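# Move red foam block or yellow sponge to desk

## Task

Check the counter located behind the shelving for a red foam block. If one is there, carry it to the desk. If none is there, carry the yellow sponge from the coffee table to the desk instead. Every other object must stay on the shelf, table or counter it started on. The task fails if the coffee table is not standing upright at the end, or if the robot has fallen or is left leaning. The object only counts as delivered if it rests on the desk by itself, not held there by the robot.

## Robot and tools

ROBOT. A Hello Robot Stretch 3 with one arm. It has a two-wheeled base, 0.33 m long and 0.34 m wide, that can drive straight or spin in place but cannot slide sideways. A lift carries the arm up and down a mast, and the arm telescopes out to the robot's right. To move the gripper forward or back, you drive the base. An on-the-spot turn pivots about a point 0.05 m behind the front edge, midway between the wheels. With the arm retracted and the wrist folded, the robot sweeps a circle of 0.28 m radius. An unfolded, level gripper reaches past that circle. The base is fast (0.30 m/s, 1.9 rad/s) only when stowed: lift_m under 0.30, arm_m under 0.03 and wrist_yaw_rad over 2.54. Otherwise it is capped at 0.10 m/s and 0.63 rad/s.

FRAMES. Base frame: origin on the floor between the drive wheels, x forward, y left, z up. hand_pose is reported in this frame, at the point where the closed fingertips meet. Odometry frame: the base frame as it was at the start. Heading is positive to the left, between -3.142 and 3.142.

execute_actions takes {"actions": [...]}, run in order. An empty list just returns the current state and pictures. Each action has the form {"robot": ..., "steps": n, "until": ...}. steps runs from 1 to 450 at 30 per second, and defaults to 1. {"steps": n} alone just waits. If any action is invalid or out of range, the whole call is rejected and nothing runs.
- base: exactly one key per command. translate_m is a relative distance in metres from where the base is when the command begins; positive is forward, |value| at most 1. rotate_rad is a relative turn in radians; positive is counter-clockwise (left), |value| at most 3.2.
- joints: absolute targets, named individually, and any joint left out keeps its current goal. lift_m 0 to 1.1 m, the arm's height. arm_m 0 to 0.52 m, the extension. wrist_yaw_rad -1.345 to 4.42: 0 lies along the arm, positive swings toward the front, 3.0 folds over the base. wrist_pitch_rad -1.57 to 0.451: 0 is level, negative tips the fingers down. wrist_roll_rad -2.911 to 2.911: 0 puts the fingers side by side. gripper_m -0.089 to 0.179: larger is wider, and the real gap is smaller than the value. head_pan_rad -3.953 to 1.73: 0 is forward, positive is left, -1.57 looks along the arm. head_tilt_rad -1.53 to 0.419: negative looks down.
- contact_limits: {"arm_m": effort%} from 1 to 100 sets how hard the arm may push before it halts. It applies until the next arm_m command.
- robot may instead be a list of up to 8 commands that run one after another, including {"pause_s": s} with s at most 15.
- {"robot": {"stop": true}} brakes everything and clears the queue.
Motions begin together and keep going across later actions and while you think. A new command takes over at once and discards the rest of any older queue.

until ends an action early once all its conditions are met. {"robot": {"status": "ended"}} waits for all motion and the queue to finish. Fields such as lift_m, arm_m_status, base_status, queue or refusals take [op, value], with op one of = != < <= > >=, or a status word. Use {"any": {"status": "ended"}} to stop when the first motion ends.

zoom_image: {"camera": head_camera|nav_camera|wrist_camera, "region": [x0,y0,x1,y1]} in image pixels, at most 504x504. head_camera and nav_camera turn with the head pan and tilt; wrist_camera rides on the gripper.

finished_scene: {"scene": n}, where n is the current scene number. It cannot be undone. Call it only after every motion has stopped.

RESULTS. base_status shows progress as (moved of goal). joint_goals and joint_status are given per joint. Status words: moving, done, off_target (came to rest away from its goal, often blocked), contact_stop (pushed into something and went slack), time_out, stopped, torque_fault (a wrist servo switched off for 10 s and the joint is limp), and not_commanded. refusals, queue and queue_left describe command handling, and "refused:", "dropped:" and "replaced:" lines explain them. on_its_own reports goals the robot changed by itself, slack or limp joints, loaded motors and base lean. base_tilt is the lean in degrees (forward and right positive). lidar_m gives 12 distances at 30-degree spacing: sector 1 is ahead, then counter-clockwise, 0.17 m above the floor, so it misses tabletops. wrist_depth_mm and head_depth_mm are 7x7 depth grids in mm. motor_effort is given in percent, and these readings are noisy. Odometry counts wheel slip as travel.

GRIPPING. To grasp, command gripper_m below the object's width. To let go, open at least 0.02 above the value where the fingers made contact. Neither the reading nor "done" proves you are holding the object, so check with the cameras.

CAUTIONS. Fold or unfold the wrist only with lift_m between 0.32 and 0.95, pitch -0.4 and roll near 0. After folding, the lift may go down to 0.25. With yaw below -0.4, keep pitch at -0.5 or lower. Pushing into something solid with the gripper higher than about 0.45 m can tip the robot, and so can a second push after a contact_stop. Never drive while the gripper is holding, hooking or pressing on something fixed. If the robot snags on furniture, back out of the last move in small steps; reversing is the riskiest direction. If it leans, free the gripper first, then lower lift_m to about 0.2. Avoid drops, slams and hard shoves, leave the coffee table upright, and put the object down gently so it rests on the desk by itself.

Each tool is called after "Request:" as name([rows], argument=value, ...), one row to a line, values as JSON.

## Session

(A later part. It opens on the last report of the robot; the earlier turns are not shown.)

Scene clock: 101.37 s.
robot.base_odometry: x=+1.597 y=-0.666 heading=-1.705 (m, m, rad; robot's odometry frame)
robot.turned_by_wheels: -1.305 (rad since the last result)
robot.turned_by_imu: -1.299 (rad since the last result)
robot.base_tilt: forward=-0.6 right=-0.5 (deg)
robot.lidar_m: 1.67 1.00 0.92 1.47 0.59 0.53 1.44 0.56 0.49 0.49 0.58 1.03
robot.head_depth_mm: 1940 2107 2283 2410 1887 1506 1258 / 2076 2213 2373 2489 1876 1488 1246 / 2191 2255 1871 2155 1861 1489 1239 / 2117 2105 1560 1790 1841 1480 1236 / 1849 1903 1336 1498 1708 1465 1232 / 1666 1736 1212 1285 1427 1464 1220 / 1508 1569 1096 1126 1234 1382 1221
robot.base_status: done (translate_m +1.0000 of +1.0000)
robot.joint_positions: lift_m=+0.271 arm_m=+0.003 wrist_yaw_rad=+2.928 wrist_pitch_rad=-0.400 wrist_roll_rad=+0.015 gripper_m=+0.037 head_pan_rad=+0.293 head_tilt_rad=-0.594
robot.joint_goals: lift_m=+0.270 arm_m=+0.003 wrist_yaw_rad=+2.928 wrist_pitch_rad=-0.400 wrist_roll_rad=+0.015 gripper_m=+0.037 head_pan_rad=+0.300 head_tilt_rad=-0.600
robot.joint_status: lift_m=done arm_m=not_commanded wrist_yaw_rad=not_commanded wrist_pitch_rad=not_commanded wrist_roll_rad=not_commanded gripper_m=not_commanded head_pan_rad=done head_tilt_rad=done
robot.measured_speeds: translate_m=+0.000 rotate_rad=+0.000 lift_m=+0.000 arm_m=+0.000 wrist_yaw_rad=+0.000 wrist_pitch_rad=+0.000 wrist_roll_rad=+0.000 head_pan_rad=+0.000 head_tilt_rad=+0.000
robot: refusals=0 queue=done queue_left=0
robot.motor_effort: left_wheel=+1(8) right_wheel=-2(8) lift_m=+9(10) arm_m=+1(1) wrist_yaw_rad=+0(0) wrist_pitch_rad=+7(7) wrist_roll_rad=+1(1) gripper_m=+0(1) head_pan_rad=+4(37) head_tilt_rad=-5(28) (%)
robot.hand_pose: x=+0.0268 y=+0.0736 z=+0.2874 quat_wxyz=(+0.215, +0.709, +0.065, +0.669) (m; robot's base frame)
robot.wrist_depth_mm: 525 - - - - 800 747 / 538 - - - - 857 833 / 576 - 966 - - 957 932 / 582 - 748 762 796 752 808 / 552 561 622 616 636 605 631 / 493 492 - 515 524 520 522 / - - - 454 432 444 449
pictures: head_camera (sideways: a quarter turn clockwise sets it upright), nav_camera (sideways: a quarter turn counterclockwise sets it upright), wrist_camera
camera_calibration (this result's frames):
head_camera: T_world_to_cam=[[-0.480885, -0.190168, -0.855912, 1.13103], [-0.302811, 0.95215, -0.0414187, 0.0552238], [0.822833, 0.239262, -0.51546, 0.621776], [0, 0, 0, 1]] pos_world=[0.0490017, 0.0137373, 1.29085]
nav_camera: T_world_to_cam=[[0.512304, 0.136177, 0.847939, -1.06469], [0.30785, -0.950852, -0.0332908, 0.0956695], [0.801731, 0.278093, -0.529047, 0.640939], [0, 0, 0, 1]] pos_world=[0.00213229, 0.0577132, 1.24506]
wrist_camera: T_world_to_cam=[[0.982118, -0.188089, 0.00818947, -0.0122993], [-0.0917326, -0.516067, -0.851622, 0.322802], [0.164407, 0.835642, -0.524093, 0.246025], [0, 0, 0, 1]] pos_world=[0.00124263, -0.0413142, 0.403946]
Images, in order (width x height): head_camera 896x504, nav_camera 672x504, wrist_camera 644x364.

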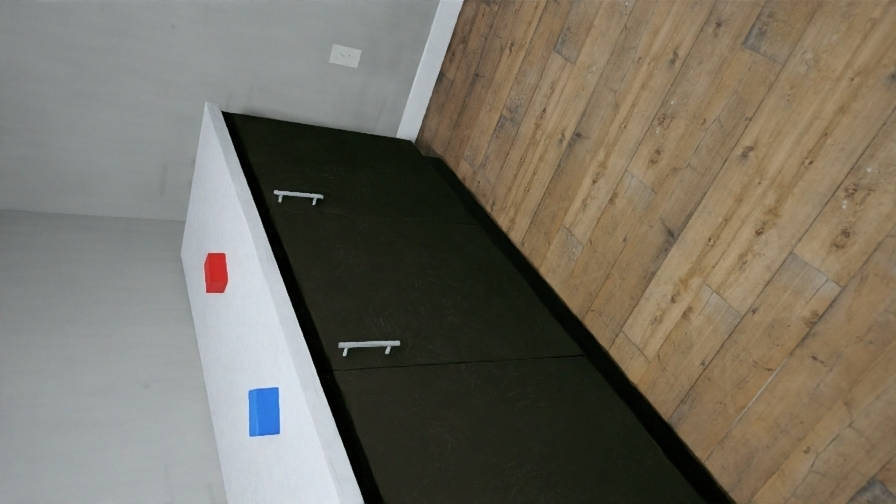

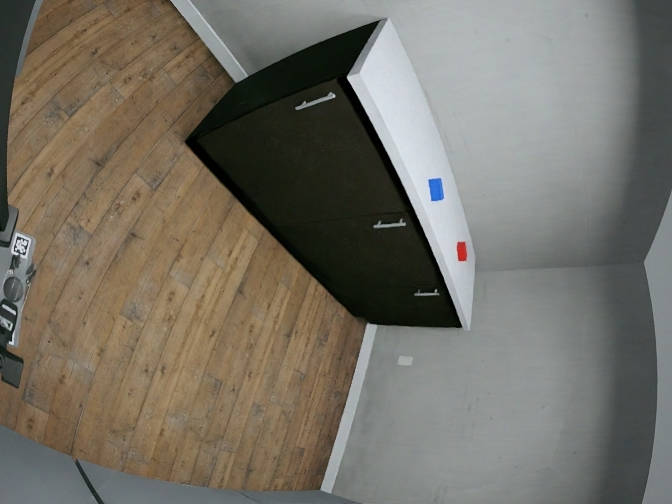

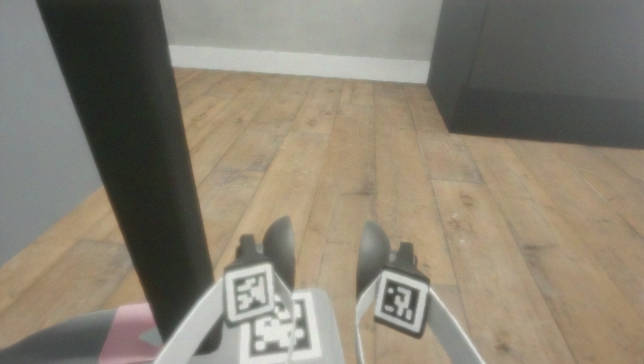

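Request:
execute_actions([
  {"robot": [{"base": {"translate_m": 1.0}}, {"base": {"translate_m": 0.61}}, {"base": {"rotate_rad": 2.87}, "joints": {"lift_m": 0.94, "head_pan_rad": -1.57, "head_tilt_rad": -0.6}}, {"joints": {"wrist_yaw_rad": 0.0, "gripper_m": 0.15}}], "steps": 450, "until": {"robot": {"status": "ended"}}},
  {"steps": 300, "until": {"robot": {"status": "ended"}}},
])

Scene clock: 134.83 s.
robot.base_odometry: x=+1.381 y=-2.261 heading=+1.165 (m, m, rad; robot's odometry frame)
robot.turned_by_wheels: +2.870 (rad since the last result)
robot.turned_by_imu: +2.876 (rad since the last result)
robot.base_tilt: forward=-0.6 right=-0.5 (deg)
robot.lidar_m: 2.05 1.34 0.98 0.95 0.98 0.82 0.79 0.59 0.43 0.42 0.43 0.59
robot.head_depth_mm: 810 891 976 751 561 - - / 811 891 977 742 577 - - / 815 899 970 736 575 - - / 818 903 971 698 569 - - / 824 903 971 659 563 582 697 / 825 907 976 715 541 585 705 / 831 911 975 710 537 588 709
robot.base_status: done (rotate_rad +2.8699 of +2.8700)
robot.joint_positions: lift_m=+0.939 arm_m=+0.003 wrist_yaw_rad=+0.003 wrist_pitch_rad=-0.401 wrist_roll_rad=+0.015 gripper_m=+0.150 head_pan_rad=-1.563 head_tilt_rad=-0.594
robot.joint_goals: lift_m=+0.940 arm_m=+0.003 wrist_yaw_rad=+0.000 wrist_pitch_rad=-0.401 wrist_roll_rad=+0.015 gripper_m=+0.150 head_pan_rad=-1.570 head_tilt_rad=-0.600
robot.joint_status: lift_m=done arm_m=not_commanded wrist_yaw_rad=done wrist_pitch_rad=not_commanded wrist_roll_rad=not_commanded gripper_m=done head_pan_rad=done head_tilt_rad=done
robot.measured_speeds: translate_m=+0.000 rotate_rad=+0.000 lift_m=+0.000 arm_m=+0.000 wrist_yaw_rad=+0.000 wrist_pitch_rad=+0.000 wrist_roll_rad=+0.000 head_pan_rad=+0.000 head_tilt_rad=+0.000
robot: refusals=0 queue=done queue_left=0
robot.motor_effort: left_wheel=-1(9) right_wheel=+3(11) lift_m=+43(45) arm_m=+1(1) wrist_yaw_rad=-3(3) wrist_pitch_rad=+7(7) wrist_roll_rad=+1(1) gripper_m=+0(82) head_pan_rad=-3(38) head_tilt_rad=-5(5) (%)
robot.hand_pose: x=-0.0208 y=-0.3743 z=+0.9557 quat_wxyz=(+0.688, +0.141, -0.698, -0.141) (m; robot's base frame)
robot.wrist_depth_mm: 730 689 716 695 665 668 669 / 534 550 572 571 600 641 699 / 373 384 370 379 420 417 428 / 285 290 298 306 306 317 318 / 232 245 239 244 248 252 254 / 226 - 216 215 213 - 210 / 298 295 284 278 269 270 216
pictures: head_camera (sideways: a quarter turn clockwise sets it upright), nav_camera (sideways: a quarter turn counterclockwise sets it upright), wrist_camera
camera_calibration (this result's frames):
head_camera: T_world_to_cam=[[-0.0472376, 0.515129, -0.85581, 1.12826], [0.998882, 0.022792, -0.0414157, 0.0472795], [-0.0018288, -0.856809, -0.51563, 0.627028], [0, 0, 0, 1]] pos_world=[0.00721611, -0.0450313, 1.29084]
nav_camera: T_world_to_cam=[[-0.0134103, -0.530092, 0.847834, -1.06135], [-0.999054, -0.0279779, -0.0332948, 0.103647], [0.0413699, -0.847478, -0.529216, 0.645796], [0, 0, 0, 1]] pos_world=[0.0625993, -0.0124137, 1.24506]
wrist_camera: T_world_to_cam=[[-0.999592, -0.0273831, 0.00817974, -0.0363943], [-0.0213229, 0.524034, -0.85143, 1.04702], [0.0190283, -0.851257, -0.524404, 0.344258], [0, 0, 0, 1]] pos_world=[-0.0206046, -0.256618, 1.07229]
Images, in order (width x height): head_camera 896x504, nav_camera 672x504, wrist_camera 644x364.

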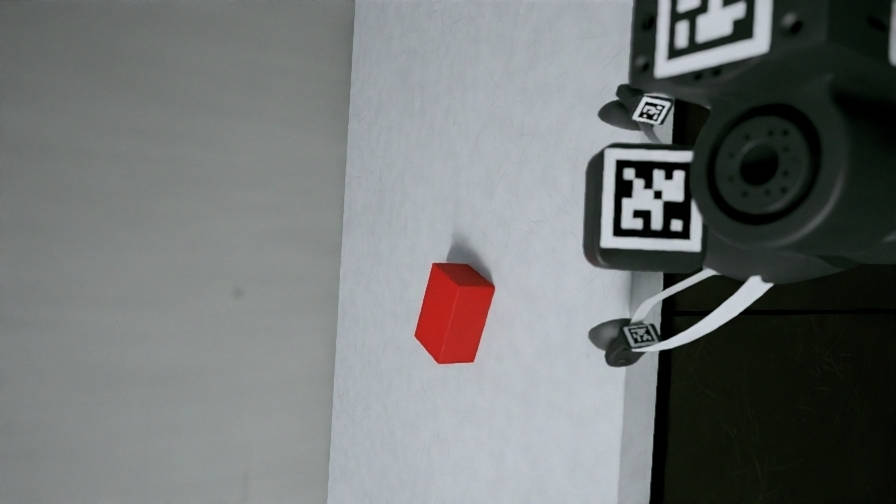

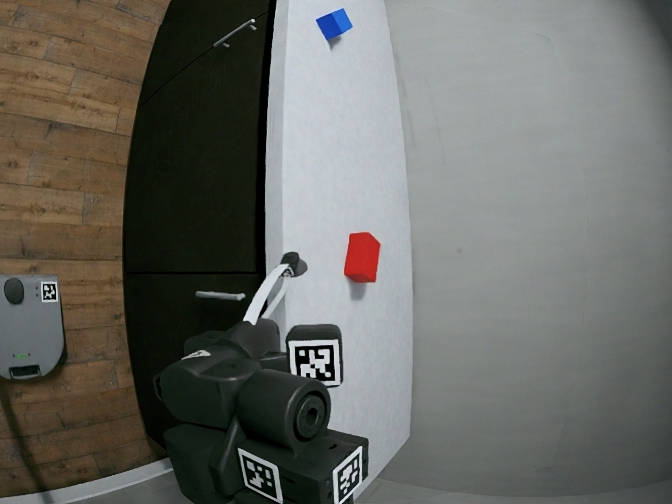

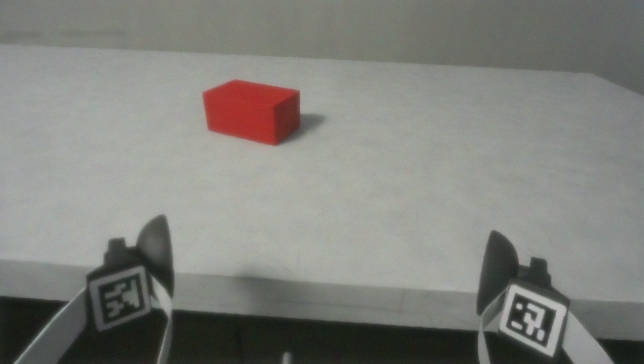

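Request:
zoom_image(camera="head_camera", region=[390, 230, 530, 390])

Request:
zoom_image(camera="wrist_camera", region=[180, 60, 340, 160])

Region (390, 230, 530, 390) of head_camera's 896x504 image, scaled by 3.150, with more detail than that image has; it fills the left 441 columns of this view, and the rest is white.

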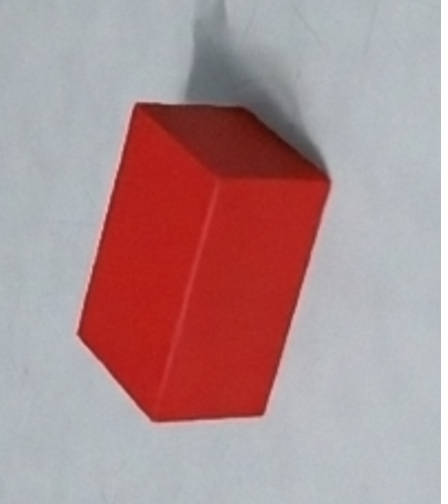

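Region (180, 60, 340, 160) of wrist_camera's 644x364 image, scaled by 3.150; it fills the top 315 rows of this view, and the rest is white.

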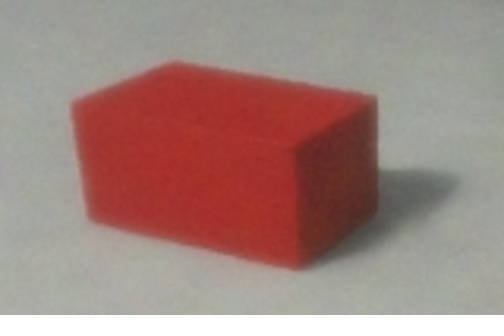

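Request:
execute_actions([
  {"robot": {"base": {"translate_m": -0.11}, "joints": {"lift_m": 1.0, "wrist_yaw_rad": 1.16, "gripper_m": 0.17, "arm_m": 0.397, "head_pan_rad": -1.3}}, "steps": 300, "until": {"robot": {"status": "ended"}}},
])

Scene clock: 214.70 s.
robot.base_odometry: x=+1.338 y=-2.362 heading=+1.165 (m, m, rad; robot's odometry frame)
robot.turned_by_wheels: +0.000 (rad since the last result)
robot.turned_by_imu: +0.001 (rad since the last result)
robot.base_tilt: forward=-0.7 right=-0.5 (deg)
robot.lidar_m: 2.16 1.34 0.99 0.95 0.97 0.71 0.68 0.59 0.43 0.42 0.43 0.59
robot.head_depth_mm: 784 852 - 748 560 490 595 / 808 880 940 710 558 538 627 / 833 910 986 738 553 564 664 / 855 939 1006 667 549 588 706 / 883 971 1030 687 547 628 755 / 910 1007 1051 715 561 664 812 / 938 1042 1038 709 598 708 875
robot.base_status: done (translate_m -0.1100 of -0.1100)
robot.joint_positions: lift_m=+0.999 arm_m=+0.397 wrist_yaw_rad=+1.158 wrist_pitch_rad=-0.401 wrist_roll_rad=+0.015 gripper_m=+0.170 head_pan_rad=-1.307 head_tilt_rad=-0.594
robot.joint_goals: lift_m=+1.000 arm_m=+0.397 wrist_yaw_rad=+1.160 wrist_pitch_rad=-0.401 wrist_roll_rad=+0.015 gripper_m=+0.170 head_pan_rad=-1.300 head_tilt_rad=-0.600
robot.joint_status: lift_m=done arm_m=done wrist_yaw_rad=done wrist_pitch_rad=not_commanded wrist_roll_rad=not_commanded gripper_m=done head_pan_rad=done head_tilt_rad=done
robot.measured_speeds: translate_m=+0.000 rotate_rad=+0.000 lift_m=+0.000 arm_m=+0.000 wrist_yaw_rad=+0.000 wrist_pitch_rad=+0.000 wrist_roll_rad=+0.000 head_pan_rad=+0.000 head_tilt_rad=+0.000
robot: refusals=0 queue=done queue_left=0
robot.motor_effort: left_wheel=-1(6) right_wheel=+2(4) lift_m=+42(43) arm_m=+4(3) wrist_yaw_rad=+1(0) wrist_pitch_rad=+7(7) wrist_roll_rad=+0(0) gripper_m=+0(76) head_pan_rad=+3(21) head_tilt_rad=-5(4) (%)
robot.hand_pose: x=+0.1861 y=-0.6327 z=+1.0158 quat_wxyz=(+0.654, +0.499, -0.508, +0.258) (m; robot's base frame)
robot.wrist_depth_mm: - - - - 659 484 364 / - 748 784 784 673 489 376 / - 513 523 541 570 496 389 / 432 399 398 415 416 430 388 / 329 328 329 326 335 344 346 / 276 272 273 220 281 284 287 / 223 234 230 191 240 241 253
pictures: head_camera (sideways: a quarter turn clockwise sets it upright), nav_camera (sideways: a quarter turn counterclockwise sets it upright), wrist_camera
camera_calibration (this result's frames):
head_camera: T_world_to_cam=[[-0.176127, 0.486383, -0.85581, 1.12904], [0.960563, 0.274962, -0.0414157, 0.0475133], [0.215171, -0.829353, -0.51563, 0.625704], [0, 0, 0, 1]] pos_world=[0.0185815, -0.0432814, 1.29084]
nav_camera: T_world_to_cam=[[0.121244, -0.516215, 0.847834, -1.06217], [-0.959416, -0.280023, -0.0332948, 0.103405], [0.2546, -0.809388, -0.529216, 0.644495], [0, 0, 0, 1]] pos_world=[0.0639014, 0.0022962, 1.24506]
wrist_camera: T_world_to_cam=[[-0.378511, -0.925561, 0.00817887, -0.52095], [-0.488061, 0.192071, -0.851414, 1.11472], [0.786464, -0.326261, -0.524431, 0.341235], [0, 0, 0, 1]] pos_world=[0.0784958, -0.584944, 1.1323]
Images, in order (width x height): head_camera 896x504, nav_camera 672x504, wrist_camera 644x364.

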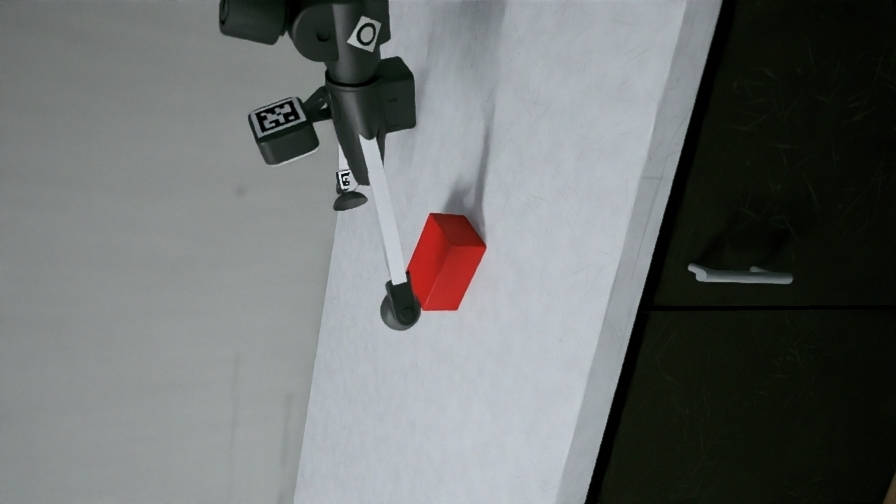

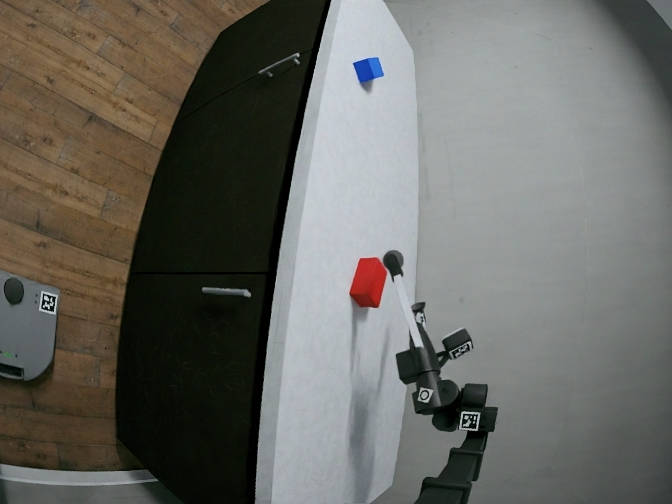

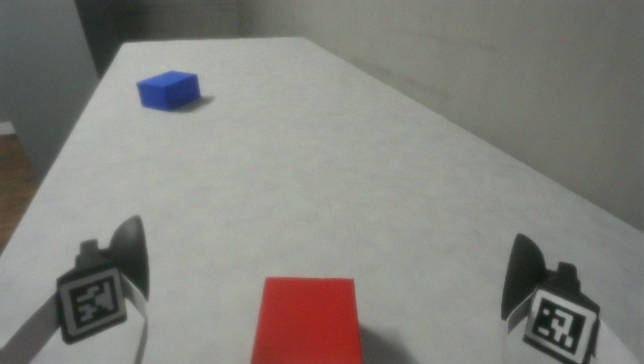

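Request:
execute_actions([
  {"robot": {"joints": {"lift_m": 0.924, "arm_m": 0.385}}, "steps": 200, "until": {"robot": {"status": "ended"}}},
])

Scene clock: 225.80 s.
robot.base_odometry: x=+1.338 y=-2.362 heading=+1.165 (m, m, rad; robot's odometry frame)
robot.turned_by_wheels: +0.000 (rad since the last result)
robot.turned_by_imu: +0.001 (rad since the last result)
robot.base_tilt: forward=-0.6 right=-0.5 (deg)
robot.lidar_m: 2.16 1.34 0.99 0.95 0.96 0.71 0.68 0.59 0.43 0.42 0.43 0.59
robot.head_depth_mm: 788 859 922 683 561 490 594 / 803 883 955 665 557 536 628 / 826 911 980 675 553 564 665 / 852 938 1005 672 548 588 706 / 885 967 1029 719 546 628 753 / 910 1002 1056 715 563 667 811 / 940 1038 1039 708 597 708 873
robot.base_status: done (translate_m -0.1100 of -0.1100)
robot.joint_positions: lift_m=+0.925 arm_m=+0.385 wrist_yaw_rad=+1.158 wrist_pitch_rad=-0.401 wrist_roll_rad=+0.015 gripper_m=+0.170 head_pan_rad=-1.307 head_tilt_rad=-0.594
robot.joint_goals: lift_m=+0.924 arm_m=+0.385 wrist_yaw_rad=+1.160 wrist_pitch_rad=-0.401 wrist_roll_rad=+0.015 gripper_m=+0.170 head_pan_rad=-1.300 head_tilt_rad=-0.600
robot.joint_status: lift_m=done arm_m=done wrist_yaw_rad=done wrist_pitch_rad=not_commanded wrist_roll_rad=not_commanded gripper_m=done head_pan_rad=done head_tilt_rad=done
robot.measured_speeds: translate_m=+0.000 rotate_rad=+0.000 lift_m=+0.000 arm_m=+0.000 wrist_yaw_rad=+0.000 wrist_pitch_rad=+0.000 wrist_roll_rad=+0.000 head_pan_rad=+0.000 head_tilt_rad=+0.000
robot: refusals=0 queue=done queue_left=0
robot.motor_effort: left_wheel=-1(1) right_wheel=+3(3) lift_m=+9(41) arm_m=-2(1) wrist_yaw_rad=+1(2) wrist_pitch_rad=+7(7) wrist_roll_rad=+1(1) gripper_m=+0(0) head_pan_rad=+3(3) head_tilt_rad=-5(4) (%)
robot.hand_pose: x=+0.1861 y=-0.6212 z=+0.9414 quat_wxyz=(+0.654, +0.499, -0.508, +0.258) (m; robot's base frame)
robot.wrist_depth_mm: - 924 913 927 667 488 374 / - 507 511 525 552 475 391 / 354 347 351 358 364 377 367 / 262 264 267 190 275 279 287 / 211 217 216 153 214 225 229 / - 180 182 128 174 187 189 / 149 154 152 120 127 159 167
pictures: head_camera (sideways: a quarter turn clockwise sets it upright), nav_camera (sideways: a quarter turn counterclockwise sets it upright), wrist_camera
camera_calibration (this result's frames):
head_camera: T_world_to_cam=[[-0.176127, 0.486383, -0.85581, 1.12904], [0.960563, 0.274962, -0.0414157, 0.0475133], [0.215171, -0.829353, -0.51563, 0.625704], [0, 0, 0, 1]] pos_world=[0.0185815, -0.0432814, 1.29084]
nav_camera: T_world_to_cam=[[0.121244, -0.516215, 0.847834, -1.06217], [-0.959416, -0.280023, -0.0332948, 0.103405], [0.2546, -0.809388, -0.529216, 0.644495], [0, 0, 0, 1]] pos_world=[0.0639014, 0.00229621, 1.24506]
wrist_camera: T_world_to_cam=[[-0.378507, -0.925562, 0.00817906, -0.509663], [-0.488062, 0.192068, -0.851414, 1.04917], [0.786465, -0.326258, -0.524431, 0.305992], [0, 0, 0, 1]] pos_world=[0.0784959, -0.573405, 1.05792]
Images, in order (width x height): head_camera 896x504, nav_camera 672x504, wrist_camera 644x364.

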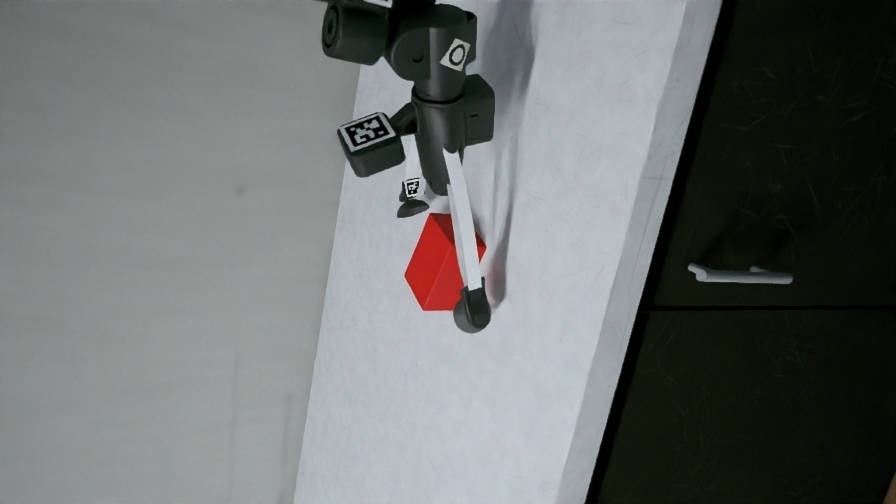

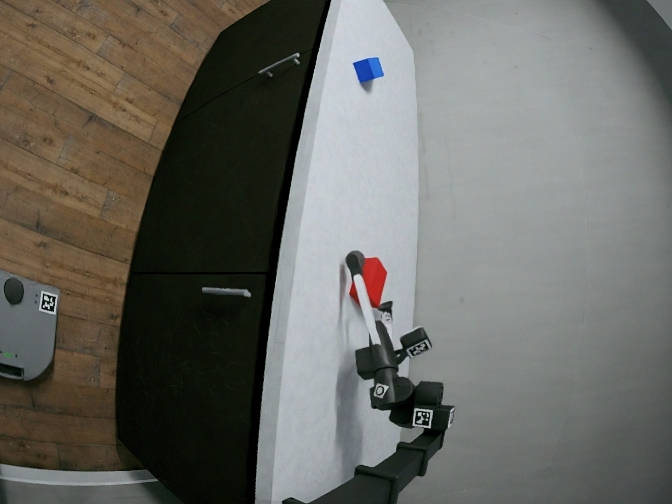

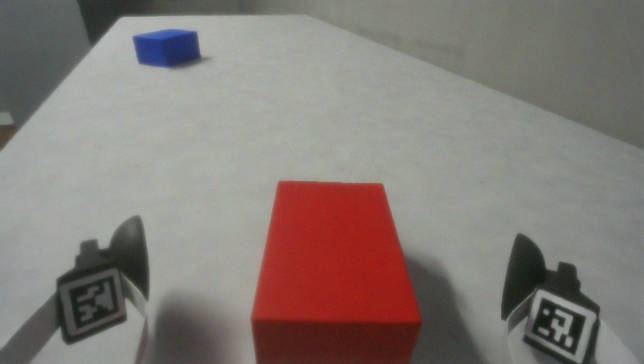

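Request:
execute_actions([
  {"robot": {"joints": {"gripper_m": 0.02}}, "steps": 90, "until": {"robot": {"status": "ended"}}},
  {"robot": {"joints": {"lift_m": 0.95}}, "steps": 90, "until": {"robot": {"status": "ended"}}},
])

Scene clock: 232.53 s.
robot.base_odometry: x=+1.338 y=-2.362 heading=+1.165 (m, m, rad; robot's odometry frame)
robot.turned_by_wheels: +0.000 (rad since the last result)
robot.turned_by_imu: +0.001 (rad since the last result)
robot.base_tilt: forward=-0.6 right=-0.5 (deg)
robot.lidar_m: 2.16 1.34 0.99 0.94 0.97 0.71 0.68 0.59 0.43 0.42 0.43 0.59
robot.head_depth_mm: 785 857 915 683 560 491 594 / 808 883 951 674 558 538 627 / 832 907 976 703 552 564 665 / 857 941 1009 666 549 588 708 / 882 972 1030 691 546 628 757 / 911 1005 1052 714 562 664 813 / 941 1042 1038 707 597 708 872
robot.base_status: done (translate_m -0.1100 of -0.1100)
robot.joint_positions: lift_m=+0.949 arm_m=+0.385 wrist_yaw_rad=+1.158 wrist_pitch_rad=-0.402 wrist_roll_rad=+0.015 gripper_m=+0.021 head_pan_rad=-1.307 head_tilt_rad=-0.594
robot.joint_goals: lift_m=+0.950 arm_m=+0.385 wrist_yaw_rad=+1.160 wrist_pitch_rad=-0.402 wrist_roll_rad=+0.015 gripper_m=+0.020 head_pan_rad=-1.300 head_tilt_rad=-0.600
robot.joint_status: lift_m=done arm_m=done wrist_yaw_rad=done wrist_pitch_rad=not_commanded wrist_roll_rad=not_commanded gripper_m=done head_pan_rad=done head_tilt_rad=done
robot.measured_speeds: translate_m=+0.000 rotate_rad=+0.000 lift_m=+0.000 arm_m=+0.000 wrist_yaw_rad=+0.000 wrist_pitch_rad=+0.000 wrist_roll_rad=+0.000 head_pan_rad=+0.000 head_tilt_rad=+0.000
robot: refusals=0 queue=done queue_left=0
robot.motor_effort: left_wheel=-1(1) right_wheel=+3(3) lift_m=+42(45) arm_m=-2(2) wrist_yaw_rad=+1(1) wrist_pitch_rad=+7(7) wrist_roll_rad=+0(0) gripper_m=-18(92) head_pan_rad=+3(3) head_tilt_rad=-5(5) (%)
robot.hand_pose: x=+0.1860 y=-0.6211 z=+0.9655 quat_wxyz=(+0.654, +0.499, -0.507, +0.257) (m; robot's base frame)
robot.wrist_depth_mm: - - - 961 680 493 380 / - 554 593 605 617 496 385 / 447 397 406 413 423 437 390 / 304 304 312 316 322 326 333 / 244 248 259 160 257 262 267 / 206 211 128 129 130 219 221 / 179 179 171 120 176 187 189
pictures: head_camera (sideways: a quarter turn clockwise sets it upright), nav_camera (sideways: a quarter turn counterclockwise sets it upright), wrist_camera
camera_calibration (this result's frames):
head_camera: T_world_to_cam=[[-0.176127, 0.486383, -0.85581, 1.12904], [0.960563, 0.274962, -0.0414157, 0.0475133], [0.215171, -0.829354, -0.51563, 0.625704], [0, 0, 0, 1]] pos_world=[0.0185815, -0.0432814, 1.29084]
nav_camera: T_world_to_cam=[[0.121244, -0.516215, 0.847834, -1.06217], [-0.959416, -0.280023, -0.0332948, 0.103405], [0.2546, -0.809389, -0.529215, 0.644495], [0, 0, 0, 1]] pos_world=[0.0639014, 0.00229619, 1.24506]
wrist_camera: T_world_to_cam=[[-0.378497, -0.925567, 0.0081489, -0.509832], [-0.489021, 0.192488, -0.850769, 1.06942], [0.785875, -0.325998, -0.525477, 0.320036], [0, 0, 0, 1]] pos_world=[0.0784896, -0.573402, 1.08215]
Images, in order (width x height): head_camera 896x504, nav_camera 672x504, wrist_camera 644x364.

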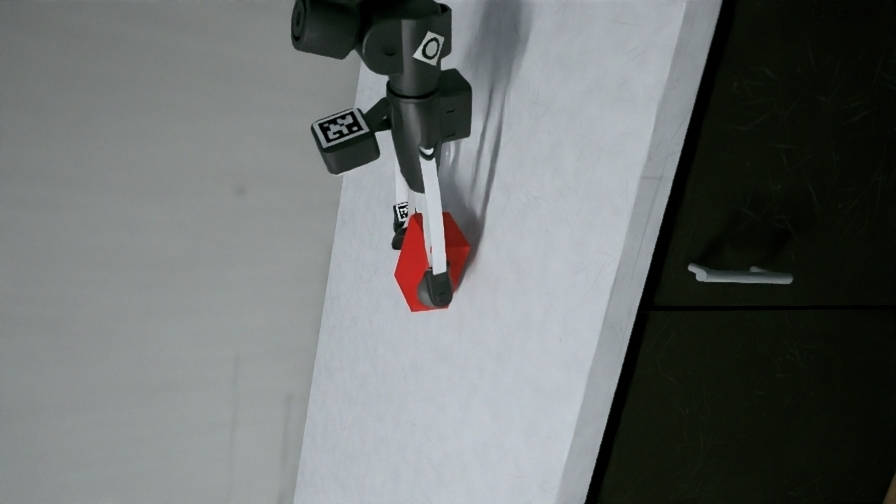

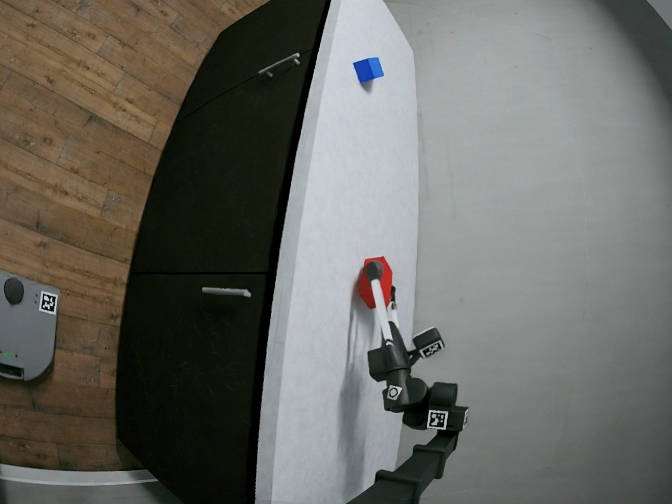

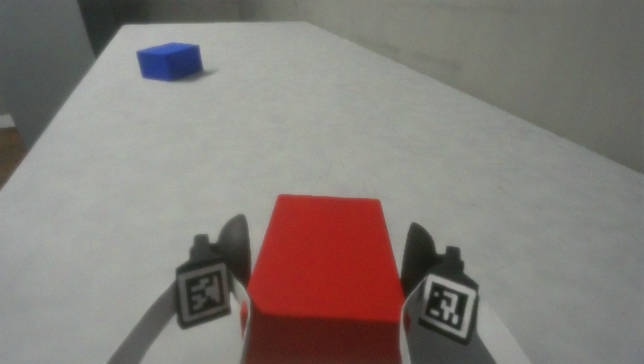

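Request:
zoom_image(camera="wrist_camera", region=[160, 170, 500, 364])

Request:
zoom_image(camera="head_camera", region=[360, 170, 520, 330])

Region (160, 170, 500, 364) of wrist_camera's 644x364 image, scaled by 1.482; it fills the top 288 rows of this view, and the rest is white.

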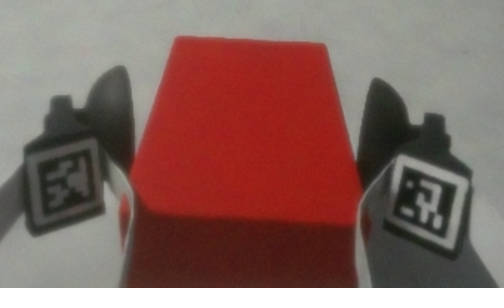

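Region (360, 170, 520, 330) of head_camera's 896x504 image, scaled by 3.150, with more detail than that image has.

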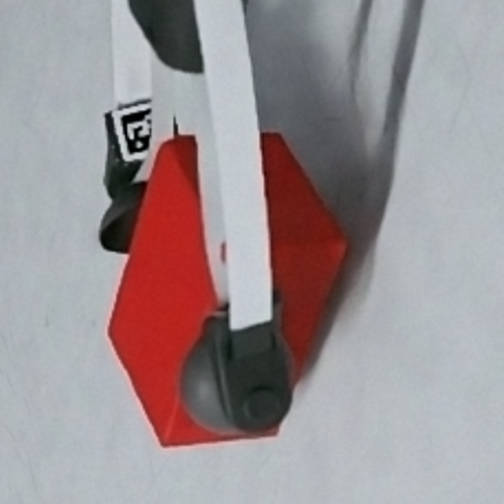

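Request:
execute_actions([
  {"robot": {"joints": {"gripper_m": -0.005}}, "steps": 60, "until": {"robot": {"status": "ended"}}},
])

Scene clock: 249.73 s.
robot.base_odometry: x=+1.338 y=-2.362 heading=+1.165 (m, m, rad; robot's odometry frame)
robot.turned_by_wheels: +0.000 (rad since the last result)
robot.turned_by_imu: +0.001 (rad since the last result)
robot.base_tilt: forward=-0.6 right=-0.5 (deg)
robot.lidar_m: 2.16 1.35 0.99 0.95 0.97 0.70 0.68 0.59 0.43 0.42 0.43 0.59
robot.head_depth_mm: 790 856 914 685 561 491 594 / 810 881 950 673 558 537 629 / 833 912 975 701 553 566 667 / 853 938 1009 666 550 589 707 / 880 972 1033 689 547 628 755 / 910 1005 1047 715 563 665 814 / 938 1040 1038 709 599 710 875
robot.base_status: done (translate_m -0.1100 of -0.1100)
robot.joint_positions: lift_m=+0.949 arm_m=+0.385 wrist_yaw_rad=+1.158 wrist_pitch_rad=-0.402 wrist_roll_rad=+0.015 gripper_m=-0.003 head_pan_rad=-1.307 head_tilt_rad=-0.594
robot.joint_goals: lift_m=+0.950 arm_m=+0.385 wrist_yaw_rad=+1.160 wrist_pitch_rad=-0.402 wrist_roll_rad=+0.015 gripper_m=-0.005 head_pan_rad=-1.300 head_tilt_rad=-0.600
robot.joint_status: lift_m=done arm_m=done wrist_yaw_rad=done wrist_pitch_rad=not_commanded wrist_roll_rad=not_commanded gripper_m=done head_pan_rad=done head_tilt_rad=done
robot.measured_speeds: translate_m=+0.000 rotate_rad=+0.000 lift_m=+0.000 arm_m=+0.000 wrist_yaw_rad=+0.000 wrist_pitch_rad=+0.000 wrist_roll_rad=+0.000 head_pan_rad=+0.000 head_tilt_rad=+0.000
robot: refusals=0 queue=done queue_left=0
robot.motor_effort: left_wheel=-1(1) right_wheel=+2(3) lift_m=+42(42) arm_m=-1(2) wrist_yaw_rad=+1(2) wrist_pitch_rad=+7(7) wrist_roll_rad=+1(1) gripper_m=-37(98) head_pan_rad=+2(3) head_tilt_rad=-4(5) (%)
robot.hand_pose: x=+0.1860 y=-0.6211 z=+0.9655 quat_wxyz=(+0.654, +0.499, -0.507, +0.257) (m; robot's base frame)
robot.wrist_depth_mm: - - - 970 683 492 376 / - 559 574 619 649 503 391 / 449 402 412 414 425 436 387 / 303 309 313 313 319 328 332 / 242 248 257 161 259 262 266 / 208 209 128 129 130 220 220 / 178 181 171 121 175 187 190
pictures: head_camera (sideways: a quarter turn clockwise sets it upright), nav_camera (sideways: a quarter turn counterclockwise sets it upright), wrist_camera
camera_calibration (this result's frames):
head_camera: T_world_to_cam=[[-0.176127, 0.486383, -0.85581, 1.12904], [0.960563, 0.274962, -0.0414157, 0.0475133], [0.215171, -0.829353, -0.51563, 0.625704], [0, 0, 0, 1]] pos_world=[0.0185815, -0.0432814, 1.29084]
nav_camera: T_world_to_cam=[[0.121244, -0.516215, 0.847834, -1.06217], [-0.959416, -0.280022, -0.0332948, 0.103405], [0.2546, -0.809388, -0.529216, 0.644495], [0, 0, 0, 1]] pos_world=[0.0639014, 0.0022962, 1.24506]
wrist_camera: T_world_to_cam=[[-0.378497, -0.925567, 0.0081491, -0.509832], [-0.489021, 0.192487, -0.850769, 1.06942], [0.785875, -0.325998, -0.525477, 0.320036], [0, 0, 0, 1]] pos_world=[0.0784896, -0.573402, 1.08215]
Images, in order (width x height): head_camera 896x504, nav_camera 672x504, wrist_camera 644x364.

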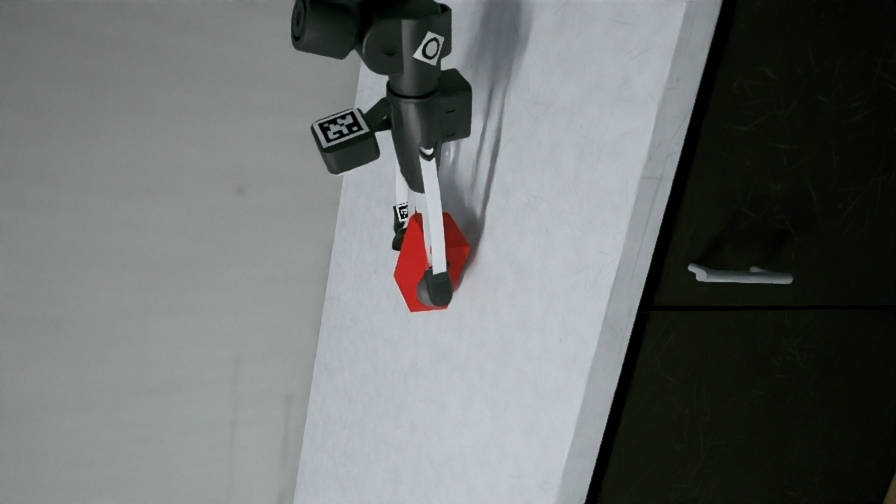

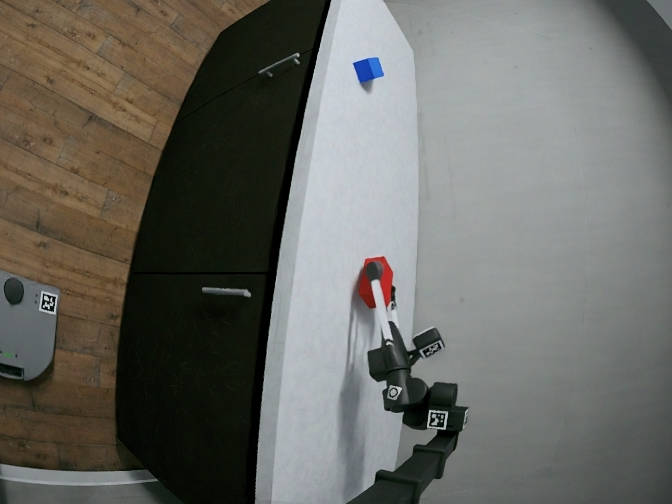

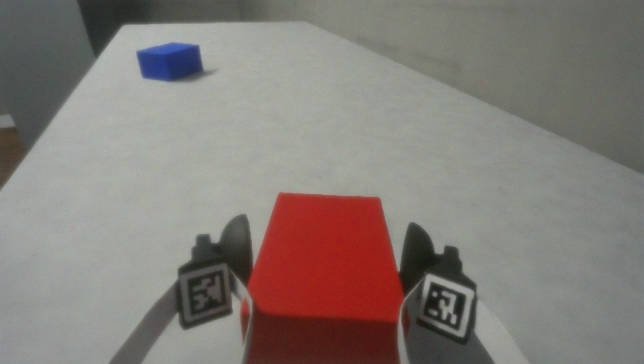

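Request:
execute_actions([
  {"robot": [{"joints": {"lift_m": 0.965, "arm_m": 0.0}}, {"base": {"rotate_rad": 0.292}, "joints": {"lift_m": 0.9, "wrist_yaw_rad": 2.7, "head_pan_rad": 0.0, "head_tilt_rad": -0.8}}, {"base": {"translate_m": 0.5}, "joints": {"lift_m": 0.285}}], "steps": 450, "until": {"robot": {"status": "ended"}}},
])

Scene clock: 292.03 s.
robot.base_odometry: x=+1.395 y=-1.866 heading=+1.457 (m, m, rad; robot's odometry frame)
robot.turned_by_wheels: +0.292 (rad since the last result)
robot.turned_by_imu: +0.295 (rad since the last result)
robot.base_tilt: forward=-0.5 right=-0.6 (deg)
robot.lidar_m: 1.54 0.92 0.81 0.81 0.95 1.15 1.16 0.64 0.56 0.56 0.66 1.68
robot.head_depth_mm: 1363 1527 1728 1880 1564 1331 1155 / 2105 1618 1798 1904 1546 1324 1140 / 2257 2564 2417 1896 1555 1314 1141 / 2337 2652 2408 1871 1528 1309 1135 / 2404 2701 2278 1852 1525 1301 1132 / 1379 1520 1665 1749 1522 1290 1128 / 1157 1248 1356 1496 1474 1291 1120
robot.base_status: done (translate_m +0.5000 of +0.5000)
robot.joint_positions: lift_m=+0.286 arm_m=+0.003 wrist_yaw_rad=+2.697 wrist_pitch_rad=-0.403 wrist_roll_rad=+0.015 gripper_m=+0.015 head_pan_rad=-0.007 head_tilt_rad=-0.790
robot.joint_goals: lift_m=+0.285 arm_m=+0.000 wrist_yaw_rad=+2.700 wrist_pitch_rad=-0.403 wrist_roll_rad=+0.015 gripper_m=+0.014 head_pan_rad=+0.000 head_tilt_rad=-0.800
robot.joint_status: lift_m=done arm_m=done wrist_yaw_rad=done wrist_pitch_rad=not_commanded wrist_roll_rad=not_commanded gripper_m=done head_pan_rad=done head_tilt_rad=done
robot.measured_speeds: translate_m=+0.000 rotate_rad=+0.000 lift_m=+0.000 arm_m=+0.000 wrist_yaw_rad=+0.000 wrist_pitch_rad=+0.000 wrist_roll_rad=+0.000 head_pan_rad=+0.000 head_tilt_rad=+0.000
robot: refusals=0 queue=done queue_left=0
robot.on_its_own: gripper_m is held at +0.014, not at your -0.005, by its stall guard, which is not easing now
robot.motor_effort: left_wheel=-1(5) right_wheel=+2(7) lift_m=+9(44) arm_m=-1(2) wrist_yaw_rad=+2(3) wrist_pitch_rad=+8(8) wrist_roll_rad=+1(1) gripper_m=-20(30) head_pan_rad=+2(37) head_tilt_rad=-6(30) (%)
robot.hand_pose: x=+0.0759 y=+0.0563 z=+0.3018 quat_wxyz=(+0.291, +0.712, -0.016, +0.639) (m; robot's base frame)
robot.wrist_depth_mm: 727 729 762 778 789 833 815 / 746 797 820 841 859 896 956 / 810 845 891 897 940 964 - / 769 729 758 773 782 797 805 / - 598 644 160 626 645 666 / - 529 127 129 131 536 535 / - - 122 120 426 459 458
pictures: head_camera (sideways: a quarter turn clockwise sets it upright), nav_camera (sideways: a quarter turn counterclockwise sets it upright), wrist_camera
camera_calibration (this result's frames):
head_camera: T_world_to_cam=[[-0.67291, -0.0384075, -0.738726, 0.979438], [-0.0156389, 0.999167, -0.0377027, 0.0486241], [0.739559, -0.0138177, -0.67295, 0.827167], [0, 0, 0, 1]] pos_world=[0.0480958, 0.000463764, 1.28201]
nav_camera: T_world_to_cam=[[0.685129, -0.0224444, 0.728076, -0.909494], [0.00613894, -0.999312, -0.0365827, 0.101787], [0.728396, 0.0295335, -0.68452, 0.843638], [0, 0, 0, 1]] pos_world=[0.00799308, 0.0563879, 1.24339]
wrist_camera: T_world_to_cam=[[0.913185, -0.407464, 0.00812375, -0.0463628], [-0.208252, -0.48367, -0.850114, 0.337145], [0.350321, 0.77462, -0.526535, 0.250031], [0, 0, 0, 1]] pos_world=[0.0249576, -0.0495036, 0.418638]
Images, in order (width x height): head_camera 896x504, nav_camera 672x504, wrist_camera 644x364.

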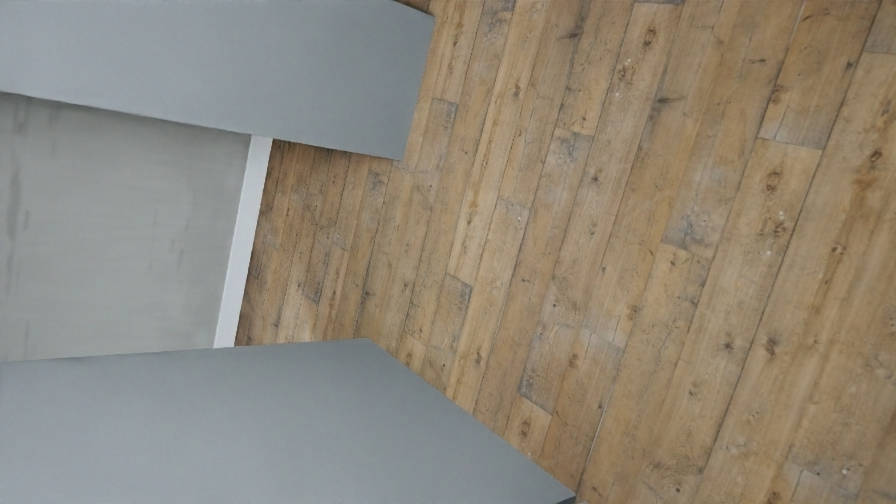

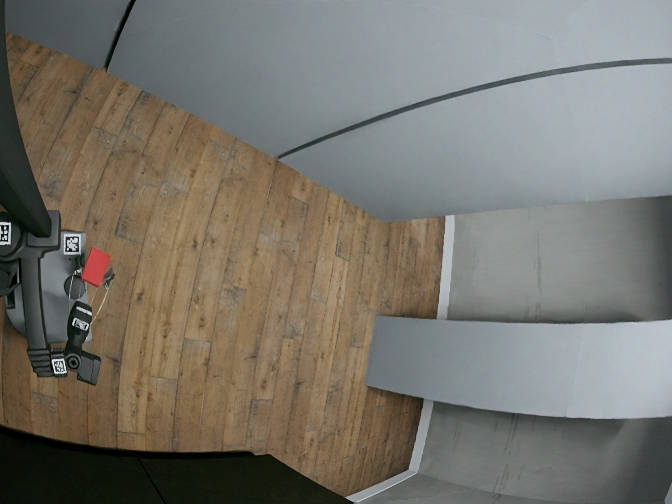

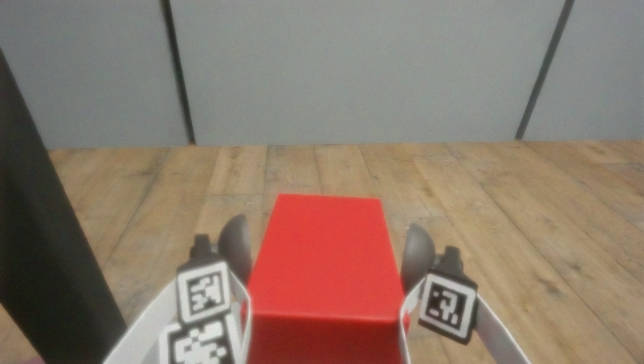

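Request:
execute_actions([
  {"robot": {"base": {"translate_m": 1.0}}, "steps": 200, "until": {"robot": {"translate_m": [">=", 0.6]}}},
  {"robot": {"base": {"translate_m": 1.0}}, "steps": 200, "until": {"robot": {"translate_m": [">=", 0.6]}}},
  {"robot": [{"base": {"translate_m": 1.0}}, {"base": {"rotate_rad": 1.276}}], "steps": 300, "until": {"robot": {"status": "ended"}}},
])

Scene clock: 316.20 s.
robot.base_odometry: x=+1.646 y=+0.329 heading=+2.733 (m, m, rad; robot's odometry frame)
robot.turned_by_wheels: +1.276 (rad since the last result)
robot.turned_by_imu: +1.273 (rad since the last result)
robot.base_tilt: forward=-0.6 right=-0.5 (deg)
robot.lidar_m: 1.82 0.67 0.49 0.64 1.72 0.58 0.45 0.47 0.53 0.50 0.52 0.70
robot.head_depth_mm: 1459 1429 1419 1380 1362 1273 1141 / 2239 2161 2099 1815 1552 1317 1139 / 2510 2503 2408 1890 1547 1312 1138 / 2550 2545 2371 1872 1527 1309 1131 / 2531 2553 2368 1846 1527 1301 1132 / 2528 2792 2340 1858 1520 1302 1129 / 2405 2783 2316 1842 1515 1290 1122
robot.base_status: done (rotate_rad +1.2759 of +1.2760)
robot.joint_positions: lift_m=+0.286 arm_m=+0.003 wrist_yaw_rad=+2.698 wrist_pitch_rad=-0.403 wrist_roll_rad=+0.015 gripper_m=+0.015 head_pan_rad=-0.007 head_tilt_rad=-0.791
robot.joint_goals: lift_m=+0.285 arm_m=+0.000 wrist_yaw_rad=+2.700 wrist_pitch_rad=-0.403 wrist_roll_rad=+0.015 gripper_m=+0.014 head_pan_rad=+0.000 head_tilt_rad=-0.800
robot.joint_status: lift_m=done arm_m=done wrist_yaw_rad=done wrist_pitch_rad=not_commanded wrist_roll_rad=not_commanded gripper_m=done head_pan_rad=done head_tilt_rad=done
robot.measured_speeds: translate_m=+0.000 rotate_rad=+0.000 lift_m=+0.000 arm_m=+0.000 wrist_yaw_rad=+0.000 wrist_pitch_rad=+0.000 wrist_roll_rad=+0.000 head_pan_rad=+0.000 head_tilt_rad=+0.000
robot: refusals=0 queue=done queue_left=0
robot.on_its_own: gripper_m is held at +0.014, not at your -0.005, by its stall guard, which is not easing now
robot.motor_effort: left_wheel=-1(8) right_wheel=+2(12) lift_m=+10(10) arm_m=-2(2) wrist_yaw_rad=+1(1) wrist_pitch_rad=+8(8) wrist_roll_rad=+1(0) gripper_m=-20(20) head_pan_rad=+3(4) head_tilt_rad=-6(7) (%)
robot.hand_pose: x=+0.0759 y=+0.0563 z=+0.3018 quat_wxyz=(+0.291, +0.712, -0.016, +0.639) (m; robot's base frame)
robot.wrist_depth_mm: - - 804 497 567 - - / - - 977 545 627 - - / 962 939 947 594 695 - - / 739 755 751 634 752 788 808 / - 596 627 161 632 643 661 / - 524 127 129 131 539 536 / - - 121 120 423 457 457
pictures: head_camera (sideways: a quarter turn clockwise sets it upright), nav_camera (sideways: a quarter turn counterclockwise sets it upright), wrist_camera
camera_calibration (this result's frames):
head_camera: T_world_to_cam=[[-0.673548, -0.0385174, -0.73814, 0.978677], [-0.0158415, 0.999164, -0.0376829, 0.0485995], [0.738974, -0.0136879, -0.673595, 0.828009], [0, 0, 0, 1]] pos_world=[0.0480784, 0.000471021, 1.28197]
nav_camera: T_world_to_cam=[[0.685767, -0.0223324, 0.727478, -0.908719], [0.00627687, -0.99931, -0.0365942, 0.101801], [0.727794, 0.0296614, -0.685154, 0.844467], [0, 0, 0, 1]] pos_world=[0.00793251, 0.0563886, 1.24339]
wrist_camera: T_world_to_cam=[[0.913333, -0.407132, 0.00812543, -0.0463155], [-0.208098, -0.4838, -0.850078, 0.337102], [0.350025, 0.774714, -0.526594, 0.250068], [0, 0, 0, 1]] pos_world=[0.0249216, -0.0494983, 0.418624]
Images, in order (width x height): head_camera 896x504, nav_camera 672x504, wrist_camera 644x364.

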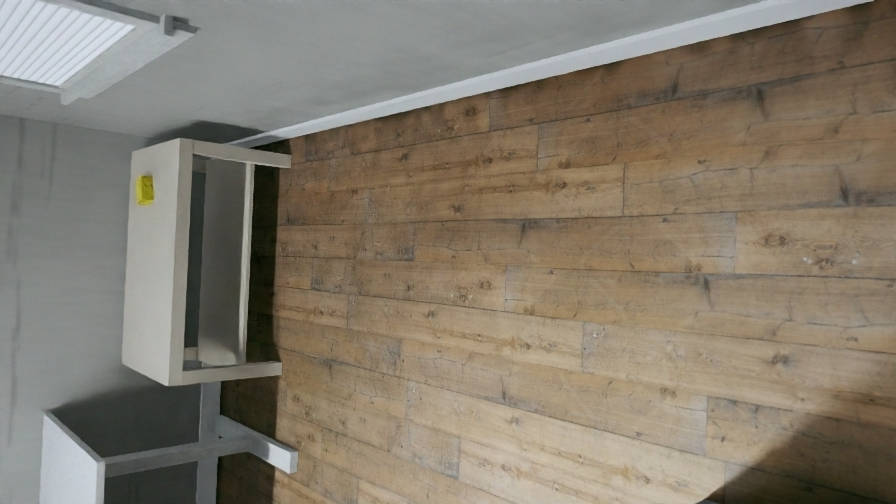

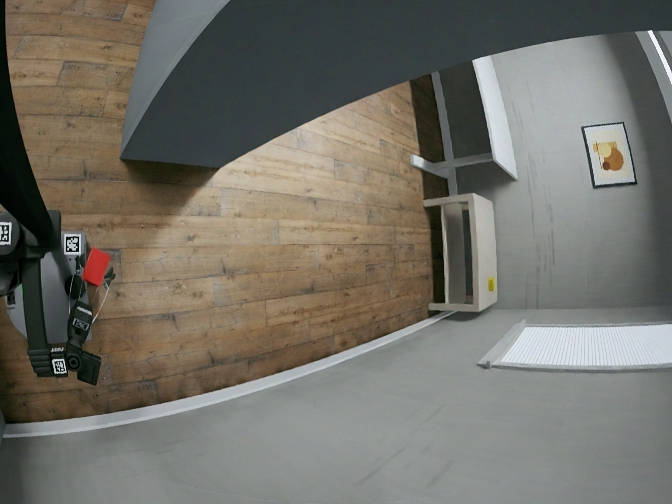

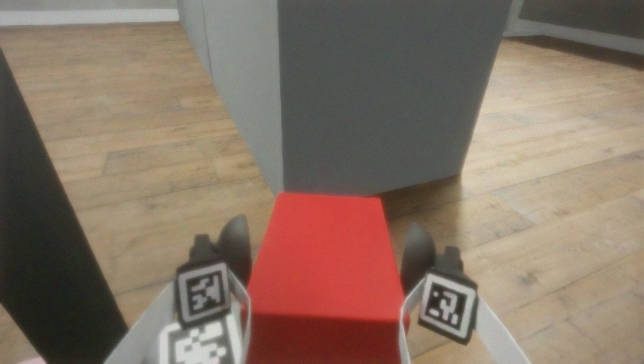

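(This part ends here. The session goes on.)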